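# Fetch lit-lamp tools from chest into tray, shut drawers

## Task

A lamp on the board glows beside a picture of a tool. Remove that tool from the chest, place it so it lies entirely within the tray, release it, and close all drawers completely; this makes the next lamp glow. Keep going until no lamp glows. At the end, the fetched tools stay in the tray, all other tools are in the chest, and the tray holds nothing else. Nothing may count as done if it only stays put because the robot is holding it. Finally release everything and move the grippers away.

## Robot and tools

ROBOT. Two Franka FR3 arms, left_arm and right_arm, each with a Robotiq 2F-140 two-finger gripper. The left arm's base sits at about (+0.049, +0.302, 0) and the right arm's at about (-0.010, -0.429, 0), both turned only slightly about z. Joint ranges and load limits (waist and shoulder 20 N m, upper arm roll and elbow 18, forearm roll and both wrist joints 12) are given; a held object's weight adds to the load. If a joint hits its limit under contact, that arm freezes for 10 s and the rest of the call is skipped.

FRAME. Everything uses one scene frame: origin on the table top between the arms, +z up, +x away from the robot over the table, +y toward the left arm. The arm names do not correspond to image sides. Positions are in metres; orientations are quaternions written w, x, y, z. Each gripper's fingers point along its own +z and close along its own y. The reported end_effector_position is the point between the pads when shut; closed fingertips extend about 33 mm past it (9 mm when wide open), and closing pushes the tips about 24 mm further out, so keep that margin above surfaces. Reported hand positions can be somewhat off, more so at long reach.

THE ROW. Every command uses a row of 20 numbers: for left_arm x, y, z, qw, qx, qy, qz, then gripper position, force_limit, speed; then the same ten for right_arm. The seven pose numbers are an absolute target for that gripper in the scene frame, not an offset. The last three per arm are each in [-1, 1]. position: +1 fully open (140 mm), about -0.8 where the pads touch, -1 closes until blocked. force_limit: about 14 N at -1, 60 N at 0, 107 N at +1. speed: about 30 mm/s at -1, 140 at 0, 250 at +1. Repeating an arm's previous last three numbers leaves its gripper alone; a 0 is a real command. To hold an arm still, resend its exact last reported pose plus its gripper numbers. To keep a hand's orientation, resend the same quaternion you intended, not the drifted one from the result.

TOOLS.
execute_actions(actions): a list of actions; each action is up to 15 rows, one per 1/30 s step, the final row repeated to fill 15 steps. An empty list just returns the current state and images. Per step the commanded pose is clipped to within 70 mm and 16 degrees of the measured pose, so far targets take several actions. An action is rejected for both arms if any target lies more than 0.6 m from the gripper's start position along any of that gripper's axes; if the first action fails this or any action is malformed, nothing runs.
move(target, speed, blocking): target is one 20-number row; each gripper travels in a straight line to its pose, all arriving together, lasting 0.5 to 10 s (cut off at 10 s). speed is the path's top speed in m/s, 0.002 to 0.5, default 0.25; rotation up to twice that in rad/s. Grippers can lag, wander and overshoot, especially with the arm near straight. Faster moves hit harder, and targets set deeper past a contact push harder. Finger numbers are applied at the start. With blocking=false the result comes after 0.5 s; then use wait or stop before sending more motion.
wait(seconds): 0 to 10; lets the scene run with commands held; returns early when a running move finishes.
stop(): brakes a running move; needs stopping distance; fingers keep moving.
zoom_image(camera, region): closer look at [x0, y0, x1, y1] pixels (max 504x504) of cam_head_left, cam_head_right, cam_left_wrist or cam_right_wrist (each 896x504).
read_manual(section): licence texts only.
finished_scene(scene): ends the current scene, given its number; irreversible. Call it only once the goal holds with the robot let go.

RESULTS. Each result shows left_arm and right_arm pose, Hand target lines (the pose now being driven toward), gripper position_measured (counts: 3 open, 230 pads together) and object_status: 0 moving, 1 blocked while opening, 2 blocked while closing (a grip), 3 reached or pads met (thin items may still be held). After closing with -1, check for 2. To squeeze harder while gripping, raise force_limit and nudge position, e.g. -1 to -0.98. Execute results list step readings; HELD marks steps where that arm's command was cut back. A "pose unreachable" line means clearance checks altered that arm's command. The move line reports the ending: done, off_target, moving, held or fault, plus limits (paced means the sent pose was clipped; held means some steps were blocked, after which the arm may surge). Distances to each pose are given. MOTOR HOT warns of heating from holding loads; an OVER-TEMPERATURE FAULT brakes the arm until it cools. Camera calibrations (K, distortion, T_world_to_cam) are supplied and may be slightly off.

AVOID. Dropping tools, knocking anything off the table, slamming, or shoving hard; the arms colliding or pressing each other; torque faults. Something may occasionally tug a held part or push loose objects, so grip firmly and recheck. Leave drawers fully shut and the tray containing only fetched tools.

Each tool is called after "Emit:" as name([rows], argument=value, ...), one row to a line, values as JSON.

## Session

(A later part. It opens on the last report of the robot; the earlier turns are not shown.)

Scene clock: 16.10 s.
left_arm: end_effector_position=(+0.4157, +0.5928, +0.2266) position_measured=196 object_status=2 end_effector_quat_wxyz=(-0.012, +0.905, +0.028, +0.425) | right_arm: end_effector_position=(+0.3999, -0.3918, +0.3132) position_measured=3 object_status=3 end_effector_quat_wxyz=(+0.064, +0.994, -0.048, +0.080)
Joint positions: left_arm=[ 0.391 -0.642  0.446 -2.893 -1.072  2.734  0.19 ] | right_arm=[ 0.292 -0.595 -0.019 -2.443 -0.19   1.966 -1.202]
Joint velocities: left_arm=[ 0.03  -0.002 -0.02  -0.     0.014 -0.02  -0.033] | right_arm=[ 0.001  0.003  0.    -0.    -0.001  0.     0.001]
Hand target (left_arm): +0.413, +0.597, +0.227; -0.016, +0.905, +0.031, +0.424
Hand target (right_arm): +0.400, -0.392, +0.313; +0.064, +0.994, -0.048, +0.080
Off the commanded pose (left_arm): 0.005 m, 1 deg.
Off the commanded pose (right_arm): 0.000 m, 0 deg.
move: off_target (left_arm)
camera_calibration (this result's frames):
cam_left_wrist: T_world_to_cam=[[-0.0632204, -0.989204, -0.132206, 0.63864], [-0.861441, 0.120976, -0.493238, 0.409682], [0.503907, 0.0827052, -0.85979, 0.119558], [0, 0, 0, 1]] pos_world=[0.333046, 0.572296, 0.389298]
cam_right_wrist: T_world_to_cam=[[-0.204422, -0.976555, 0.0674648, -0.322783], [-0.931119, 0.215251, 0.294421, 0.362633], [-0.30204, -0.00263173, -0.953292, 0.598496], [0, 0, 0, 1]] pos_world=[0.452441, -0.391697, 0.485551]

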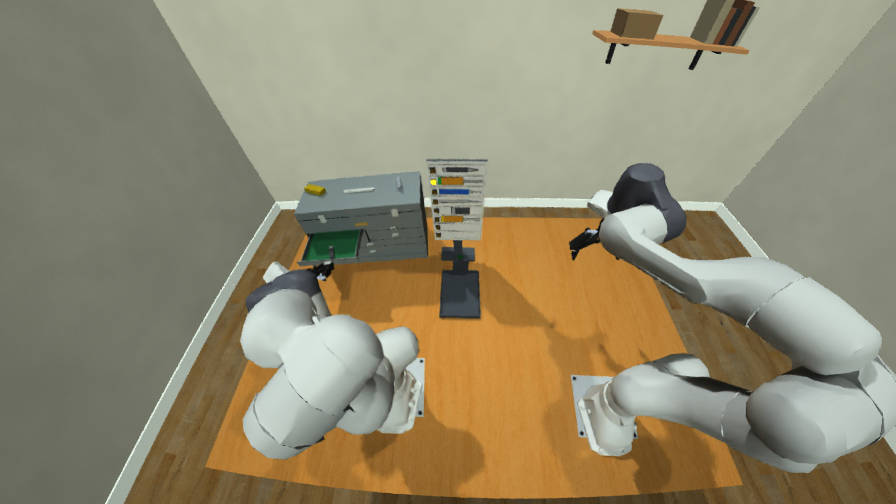

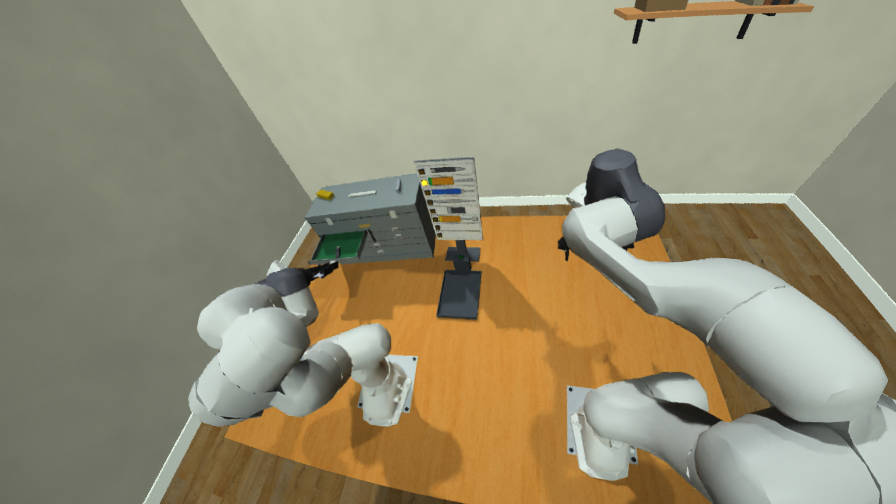

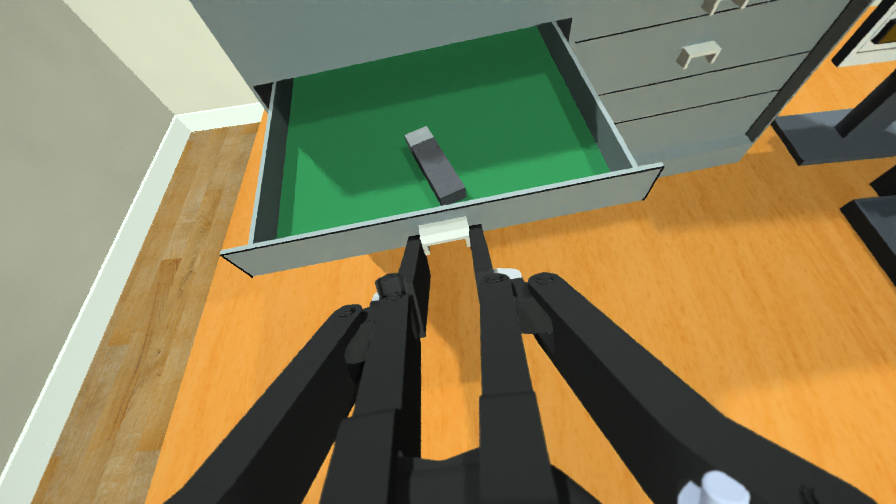

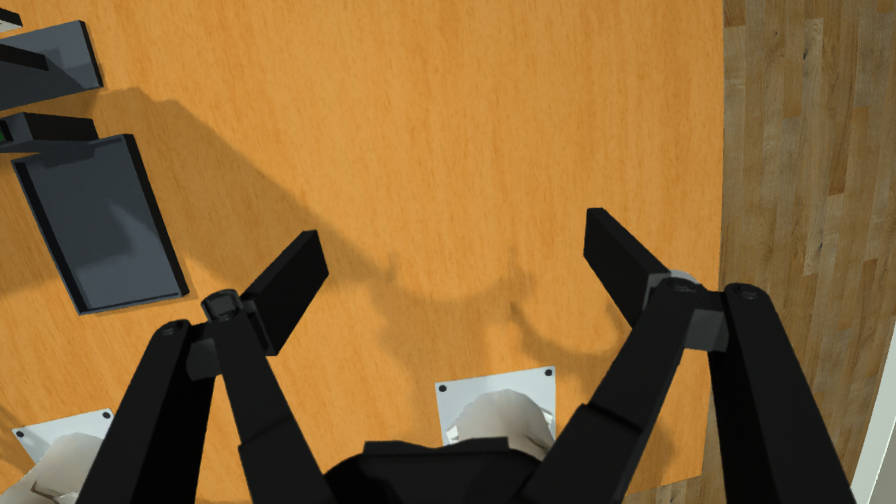

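Emit:
move(target=[0.584,0.606,0.228,-0.0148,0.9055,0.0316,0.4227,-1,0.5,0,0.4,-0.392,0.313,0.064,0.994,-0.048,0.08,1,0,0], speed=0.1)

Emit:
move(target=[0.584,0.606,0.228,-0.0148,0.9055,0.0316,0.4227,-0.2,0.5,0,0.4,-0.392,0.313,0.064,0.994,-0.048,0.08,1,0,0])

Emit:
move(target=[0.583,0.606,0.199,-0.0148,0.9055,0.0316,0.4227,-0.2,0.5,0,0.4,-0.392,0.313,0.064,0.994,-0.048,0.08,1,0,0], speed=0.1)

Emit:
move(target=[0.583,0.606,0.199,-0.0148,0.9055,0.0316,0.4227,-1,0.5,0,0.4,-0.392,0.313,0.064,0.994,-0.048,0.08,1,0,0])

Emit:
move(target=[0.412,0.595,0.199,-0.0148,0.9055,0.0316,0.4227,-1,0.5,0,0.4,-0.392,0.313,0.064,0.994,-0.048,0.08,1,0,0], speed=0.1)

Scene clock: 18.43 s.
left_arm: end_effector_position=(+0.5798, +0.6071, +0.2279) position_measured=196 object_status=2 end_effector_quat_wxyz=(-0.014, +0.907, +0.038, +0.420) | right_arm: end_effector_position=(+0.3999, -0.3918, +0.3132) position_measured=3 object_status=3 end_effector_quat_wxyz=(+0.064, +0.994, -0.048, +0.080)
Joint positions: left_arm=[ 0.067 -0.158  0.433 -2.471 -1.5    2.826  0.293] | right_arm=[ 0.292 -0.595 -0.019 -2.443 -0.19   1.966 -1.202]
Joint velocities: left_arm=[-0.001  0.002  0.     0.003 -0.009 -0.001  0.006] | right_arm=[ 0.     0.001 -0.001  0.     0.001  0.001 -0.   ]
Hand target (left_arm): +0.583, +0.604, +0.229; -0.014, +0.906, +0.032, +0.422
Hand target (right_arm): +0.400, -0.392, +0.313; +0.064, +0.994, -0.048, +0.080
Off the commanded pose (left_arm): 0.004 m, 1 deg.
Off the commanded pose (right_arm): 0.000 m, 0 deg.
move: off_target (left_arm)
camera_calibration (this result's frames):
cam_left_wrist: T_world_to_cam=[[-0.0444971, -0.990881, -0.127182, 0.652295], [-0.869047, 0.101184, -0.484272, 0.564314], [0.492724, 0.0889788, -0.865624, 0.0407939], [0, 0, 0, 1]] pos_world=[0.49934, 0.585618, 0.391554]
cam_right_wrist: T_world_to_cam=[[-0.204422, -0.976555, 0.0674648, -0.322783], [-0.931119, 0.215251, 0.294421, 0.362633], [-0.30204, -0.0026317, -0.953292, 0.598496], [0, 0, 0, 1]] pos_world=[0.452441, -0.391697, 0.485551]

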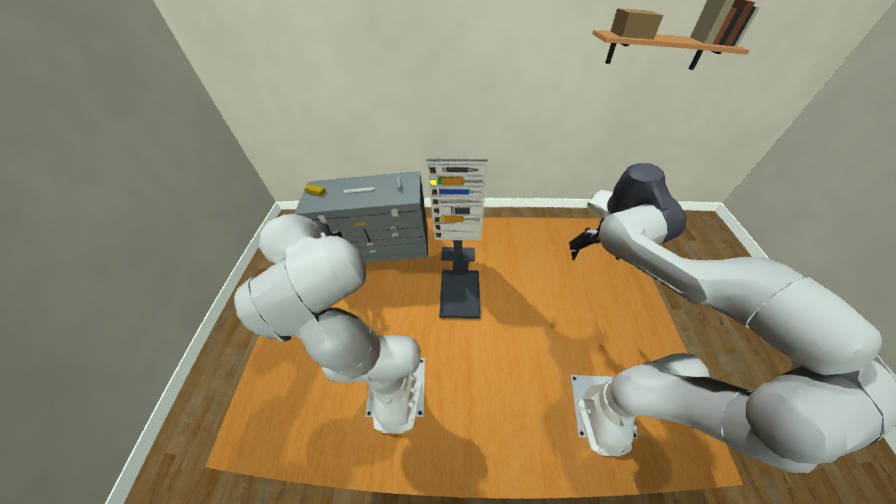

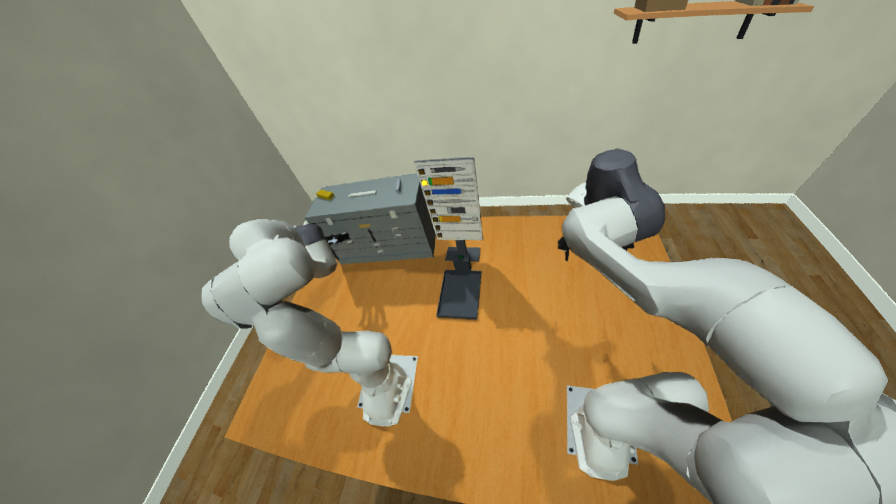

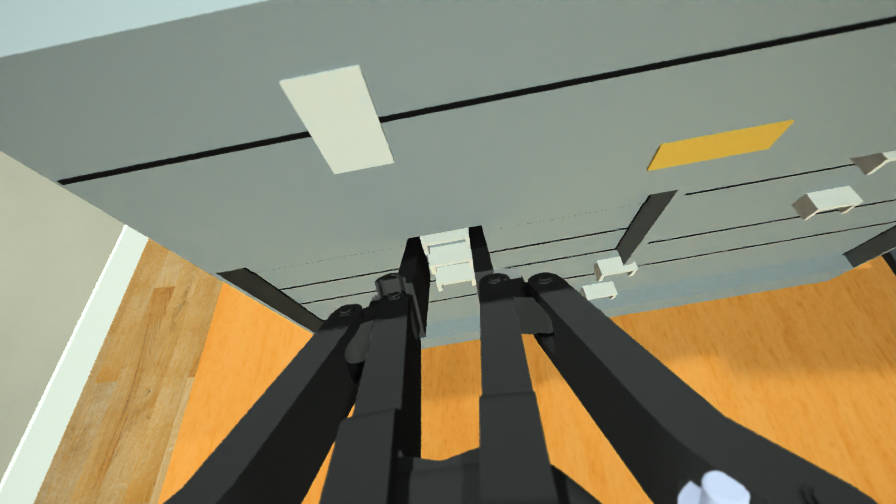

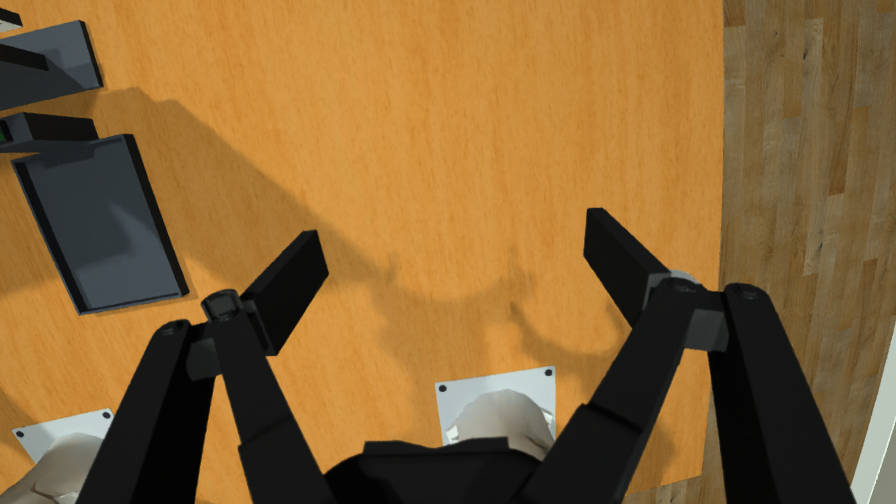

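Scene clock: 19.13 s.
left_arm: end_effector_position=(+0.5822, +0.6075, +0.2278) position_measured=154 object_status=3 end_effector_quat_wxyz=(-0.015, +0.906, +0.036, +0.421) | right_arm: end_effector_position=(+0.3999, -0.3918, +0.3132) position_measured=3 object_status=3 end_effector_quat_wxyz=(+0.064, +0.994, -0.048, +0.080)
Joint positions: left_arm=[ 0.067 -0.151  0.433 -2.464 -1.51   2.822  0.305] | right_arm=[ 0.292 -0.595 -0.019 -2.443 -0.19   1.966 -1.202]
Joint velocities: left_arm=[-0.001  0.001 -0.     0.002 -0.004 -0.004  0.014] | right_arm=[ 0.001  0.002  0.001 -0.    -0.001  0.    -0.001]
Hand target (left_arm): +0.584, +0.606, +0.228; -0.015, +0.906, +0.032, +0.423
Hand target (right_arm): +0.400, -0.392, +0.313; +0.064, +0.994, -0.048, +0.080
Off the commanded pose (left_arm): 0.002 m, 1 deg.
Off the commanded pose (right_arm): 0.000 m, 0 deg.
move: done
camera_calibration (this result's frames):
cam_left_wrist: T_world_to_cam=[[-0.0476089, -0.990401, -0.129764, 0.654924], [-0.867283, 0.105435, -0.486523, 0.563246], [0.495534, 0.0893789, -0.863978, 0.037237], [0, 0, 0, 1]] pos_world=[0.501222, 0.585923, 0.391189]
cam_right_wrist: T_world_to_cam=[[-0.204422, -0.976555, 0.0674649, -0.322783], [-0.931119, 0.215251, 0.294421, 0.362633], [-0.30204, -0.0026318, -0.953291, 0.598496], [0, 0, 0, 1]] pos_world=[0.452441, -0.391697, 0.485551]

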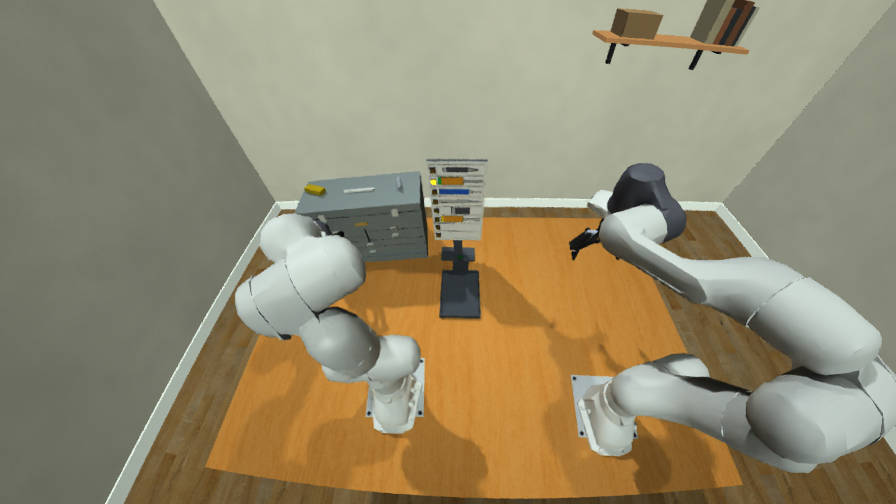

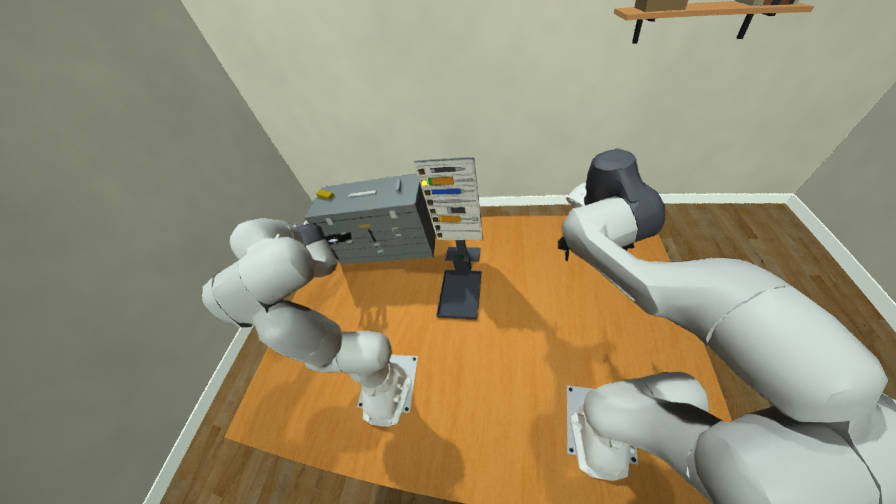

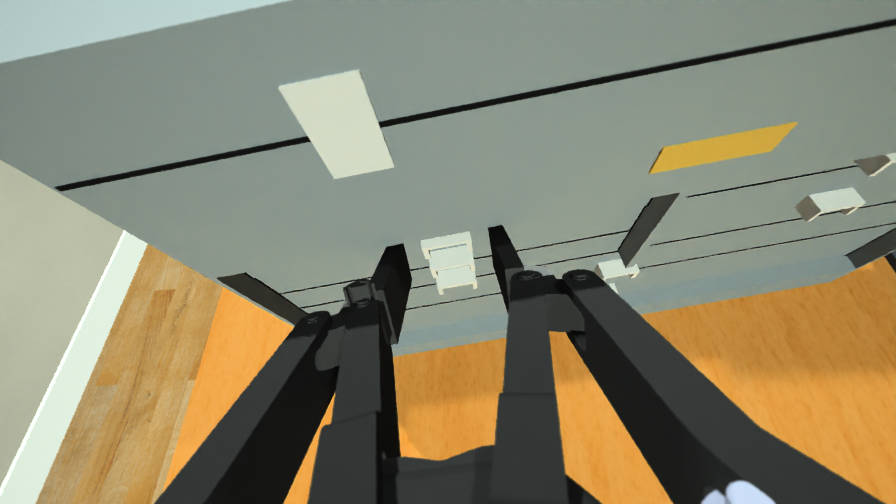

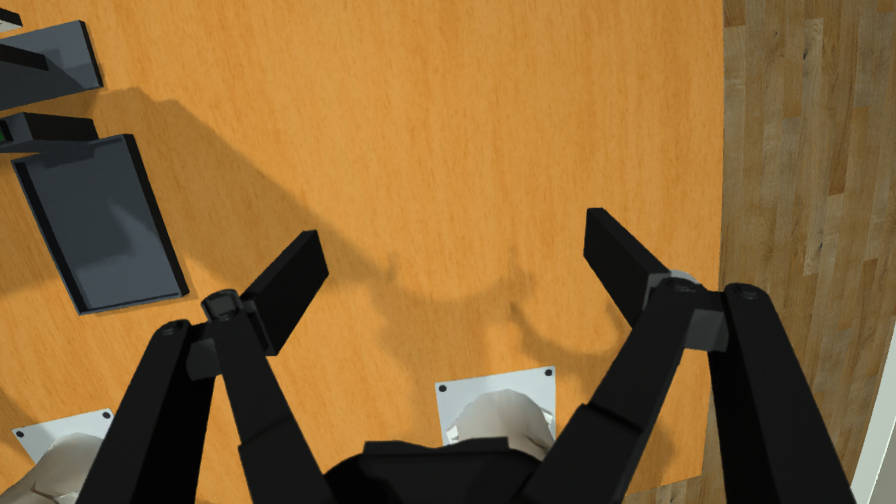

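Scene clock: 20.23 s.
left_arm: end_effector_position=(+0.5827, +0.6042, +0.1985) position_measured=154 object_status=3 end_effector_quat_wxyz=(-0.011, +0.907, +0.037, +0.420) | right_arm: end_effector_position=(+0.3999, -0.3918, +0.3132) position_measured=3 object_status=3 end_effector_quat_wxyz=(+0.064, +0.994, -0.048, +0.080)
Joint positions: left_arm=[ 0.067 -0.085  0.437 -2.455 -1.654  2.792  0.441] | right_arm=[ 0.292 -0.595 -0.019 -2.443 -0.19   1.966 -1.202]
Joint velocities: left_arm=[ 0.001  0.001 -0.001  0.001 -0.013 -0.002  0.044] | right_arm=[-0.001 -0.     0.001 -0.    -0.     0.001 -0.001]
Hand target (left_arm): +0.583, +0.606, +0.199; -0.014, +0.906, +0.031, +0.421
Hand target (right_arm): +0.400, -0.392, +0.313; +0.064, +0.994, -0.048, +0.080
Off the commanded pose (left_arm): 0.002 m, 1 deg.
Off the commanded pose (right_arm): 0.000 m, 0 deg.
move: done
camera_calibration (this result's frames):
cam_left_wrist: T_world_to_cam=[[-0.0493044, -0.991256, -0.122397, 0.647957], [-0.868328, 0.103096, -0.485158, 0.551486], [0.493534, 0.08236, -0.865818, 0.0176738], [0, 0, 0, 1]] pos_world=[0.502096, 0.58398, 0.362168]
cam_right_wrist: T_world_to_cam=[[-0.204422, -0.976555, 0.0674648, -0.322783], [-0.931119, 0.215251, 0.294421, 0.362633], [-0.30204, -0.00263172, -0.953292, 0.598496], [0, 0, 0, 1]] pos_world=[0.452441, -0.391697, 0.485551]

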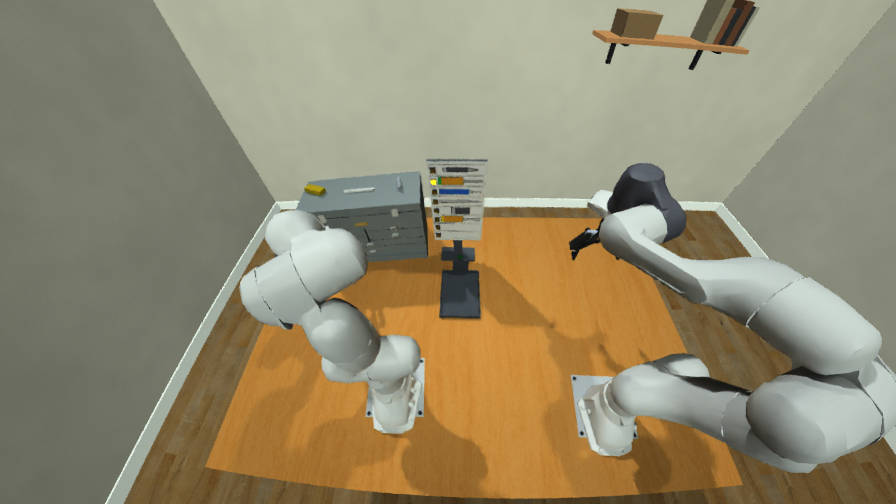

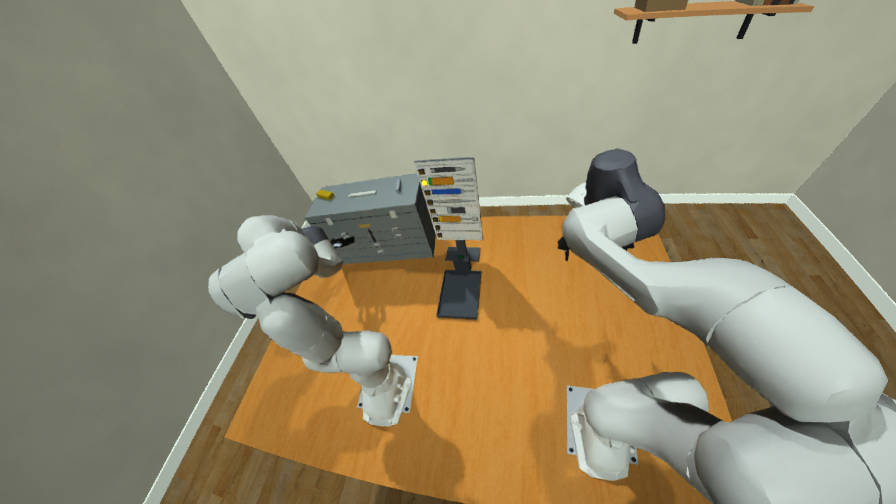

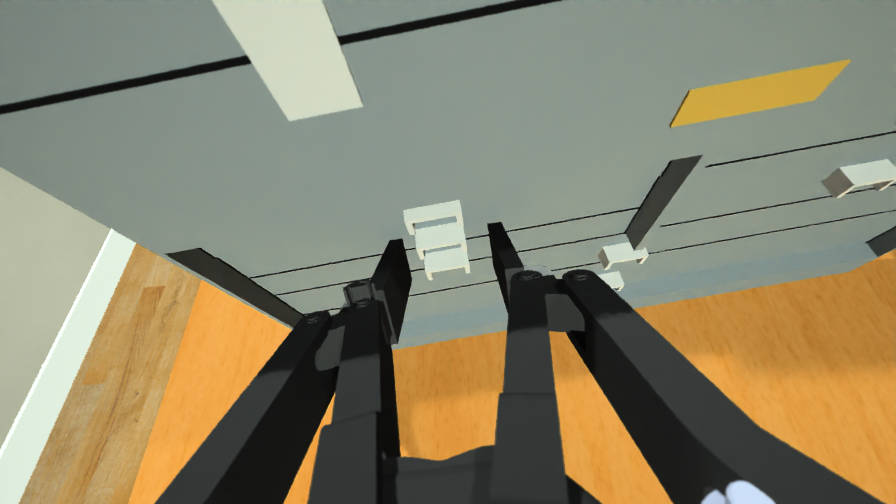

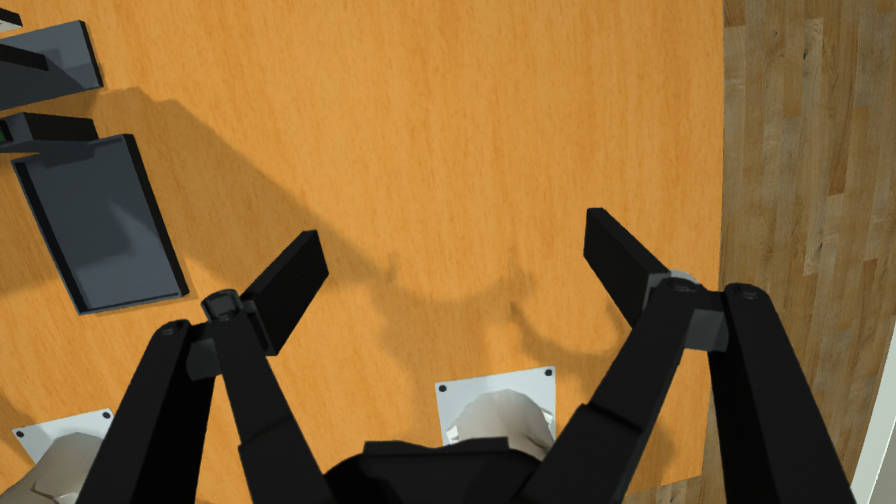

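Scene clock: 20.93 s.
left_arm: end_effector_position=(+0.5817, +0.6070, +0.1988) position_measured=195 object_status=2 end_effector_quat_wxyz=(-0.014, +0.906, +0.037, +0.421) | right_arm: end_effector_position=(+0.3999, -0.3918, +0.3132) position_measured=3 object_status=3 end_effector_quat_wxyz=(+0.064, +0.994, -0.048, +0.080)
Joint positions: left_arm=[ 0.069 -0.084  0.439 -2.454 -1.661  2.794  0.453] | right_arm=[ 0.292 -0.595 -0.019 -2.443 -0.19   1.966 -1.202]
Joint velocities: left_arm=[ 0.002  0.001 -0.001 -0.001 -0.006 -0.     0.01 ] | right_arm=[0.001 0.    0.003 0.    0.    0.001 0.   ]
Hand target (left_arm): +0.583, +0.606, +0.199; -0.015, +0.906, +0.032, +0.423
Hand target (right_arm): +0.400, -0.392, +0.313; +0.064, +0.994, -0.048, +0.080
Off the commanded pose (left_arm): 0.002 m, 1 deg.
Off the commanded pose (right_arm): 0.000 m, 0 deg.
move: done
camera_calibration (this result's frames):
cam_left_wrist: T_world_to_cam=[[-0.0467063, -0.990626, -0.128369, 0.64993], [-0.867878, 0.10387, -0.485798, 0.549839], [0.494578, 0.0887186, -0.864593, 0.0135392], [0, 0, 0, 1]] pos_world=[0.500853, 0.585524, 0.362247]
cam_right_wrist: T_world_to_cam=[[-0.204422, -0.976555, 0.0674649, -0.322783], [-0.931119, 0.215251, 0.294421, 0.362633], [-0.30204, -0.00263181, -0.953292, 0.598496], [0, 0, 0, 1]] pos_world=[0.452441, -0.391697, 0.485551]

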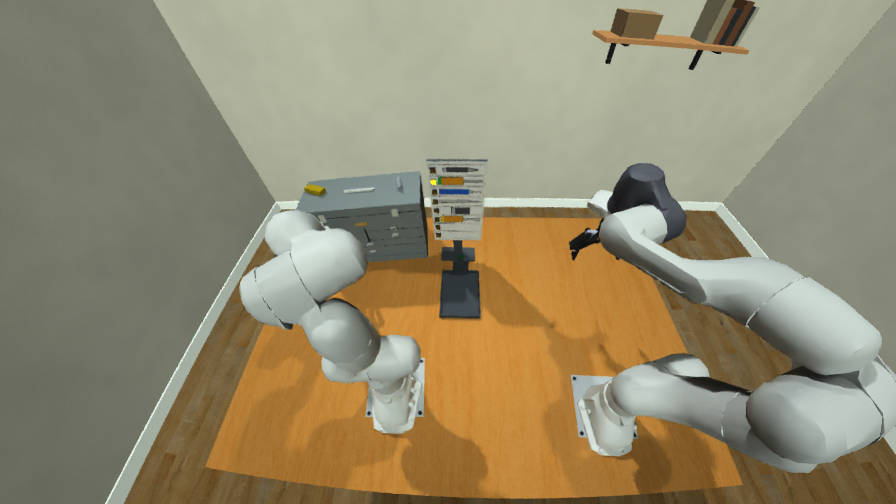

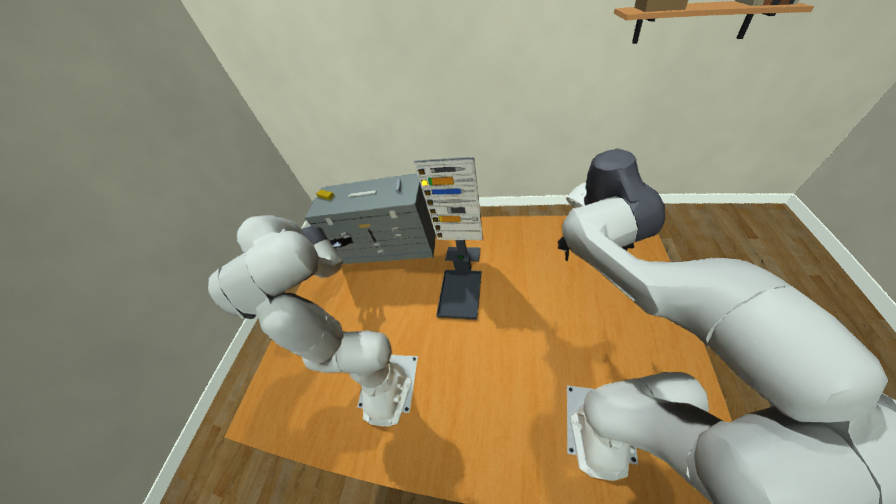

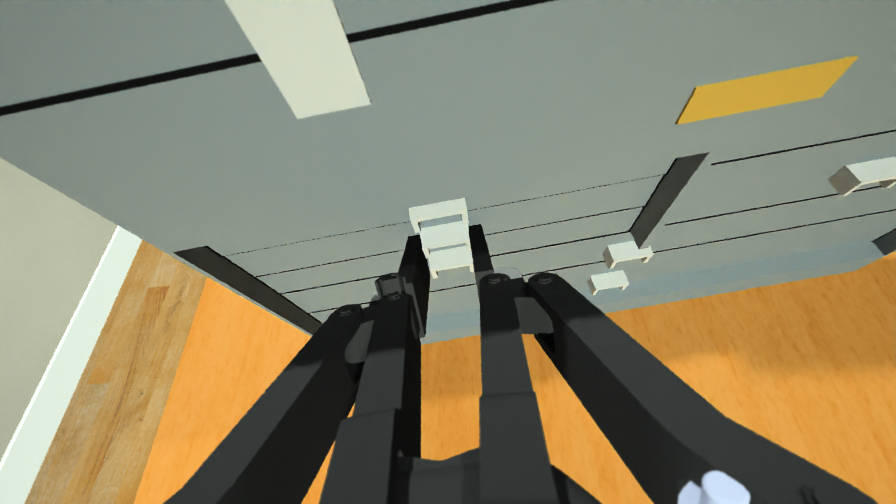

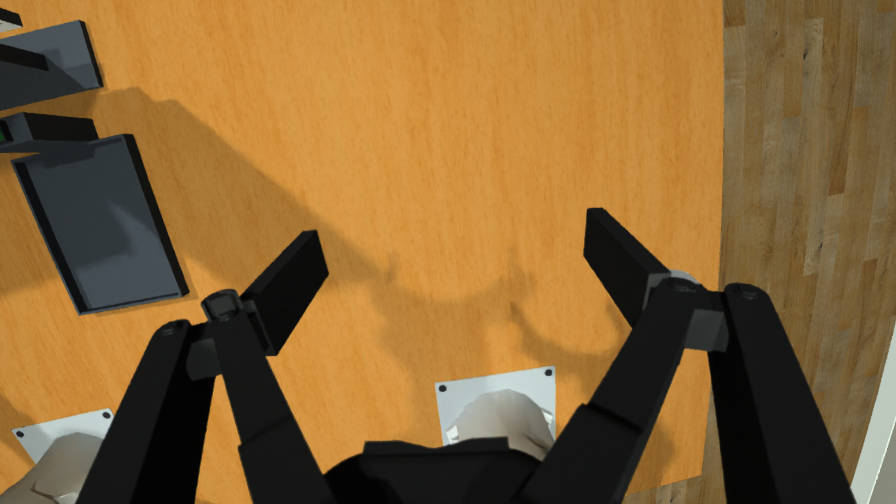

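Scene clock: 23.07 s.
left_arm: end_effector_position=(+0.4158, +0.5925, +0.1973) position_measured=195 object_status=2 end_effector_quat_wxyz=(-0.012, +0.905, +0.027, +0.425) | right_arm: end_effector_position=(+0.3999, -0.3918, +0.3132) position_measured=3 object_status=3 end_effector_quat_wxyz=(+0.064, +0.994, -0.048, +0.080)
Joint positions: left_arm=[ 0.341 -0.561  0.488 -2.885 -1.251  2.754  0.382] | right_arm=[ 0.292 -0.595 -0.019 -2.443 -0.19   1.966 -1.202]
Joint velocities: left_arm=[ 0.024 -0.001 -0.016 -0.002  0.028 -0.014 -0.048] | right_arm=[ 0.     0.001  0.001  0.001  0.    -0.001 -0.   ]
Hand target (left_arm): +0.413, +0.597, +0.198; -0.016, +0.905, +0.031, +0.424
Hand target (right_arm): +0.400, -0.392, +0.313; +0.064, +0.994, -0.048, +0.080
Off the commanded pose (left_arm): 0.005 m, 1 deg.
Off the commanded pose (right_arm): 0.000 m, 0 deg.
move: off_target (left_arm)
camera_calibration (this result's frames):
cam_left_wrist: T_world_to_cam=[[-0.063964, -0.989147, -0.132274, 0.634742], [-0.861158, 0.121689, -0.493557, 0.394826], [0.504297, 0.0823392, -0.859596, 0.0943656], [0, 0, 0, 1]] pos_world=[0.33302, 0.572037, 0.359946]
cam_right_wrist: T_world_to_cam=[[-0.204422, -0.976555, 0.0674648, -0.322783], [-0.931119, 0.215251, 0.294421, 0.362633], [-0.30204, -0.00263179, -0.953292, 0.598496], [0, 0, 0, 1]] pos_world=[0.452441, -0.391697, 0.485551]

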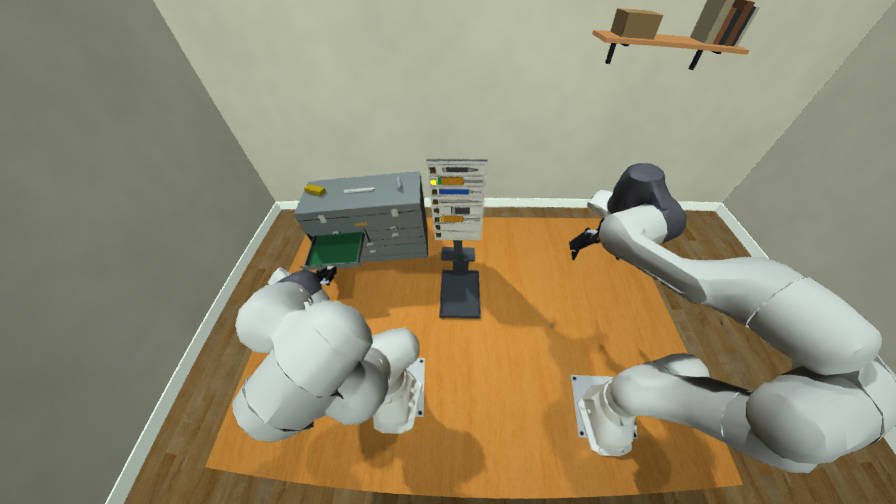

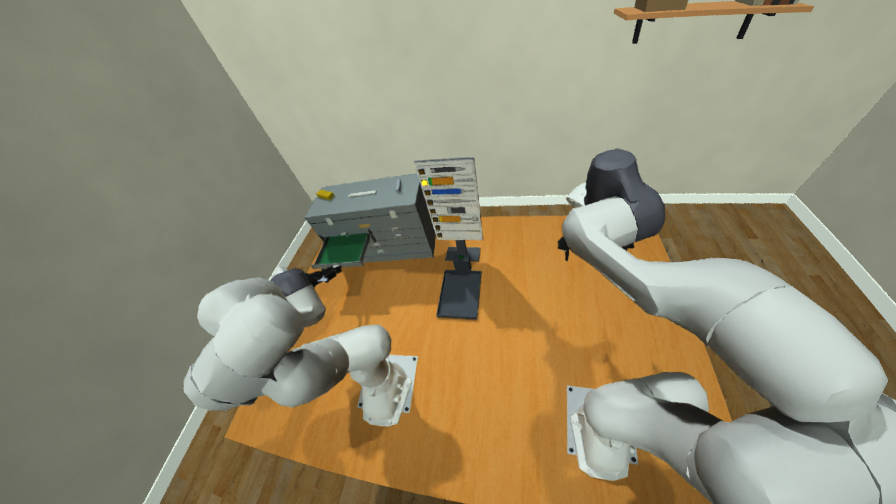

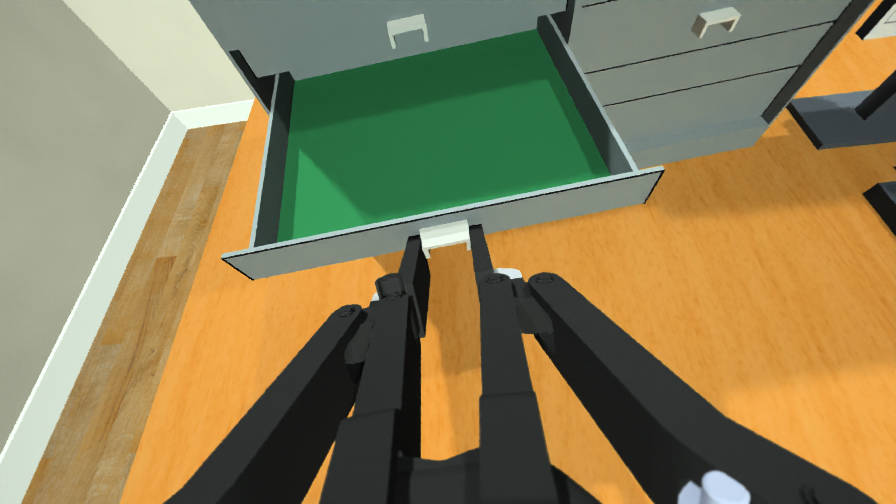

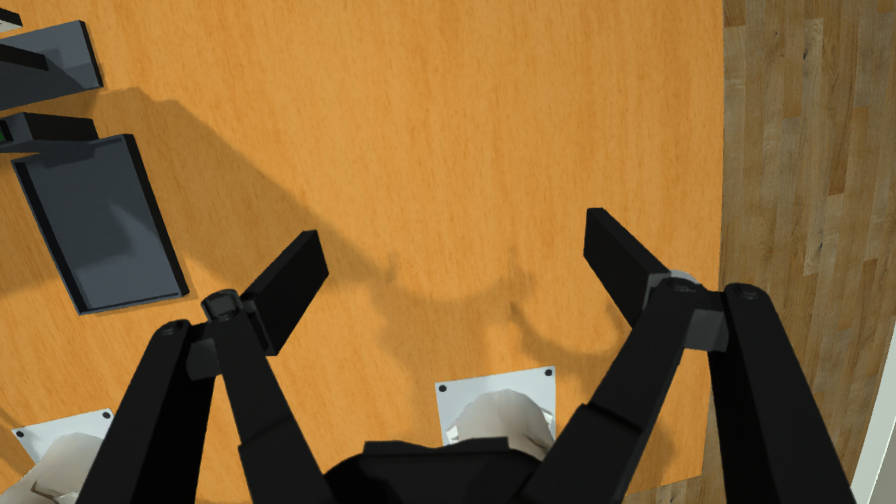

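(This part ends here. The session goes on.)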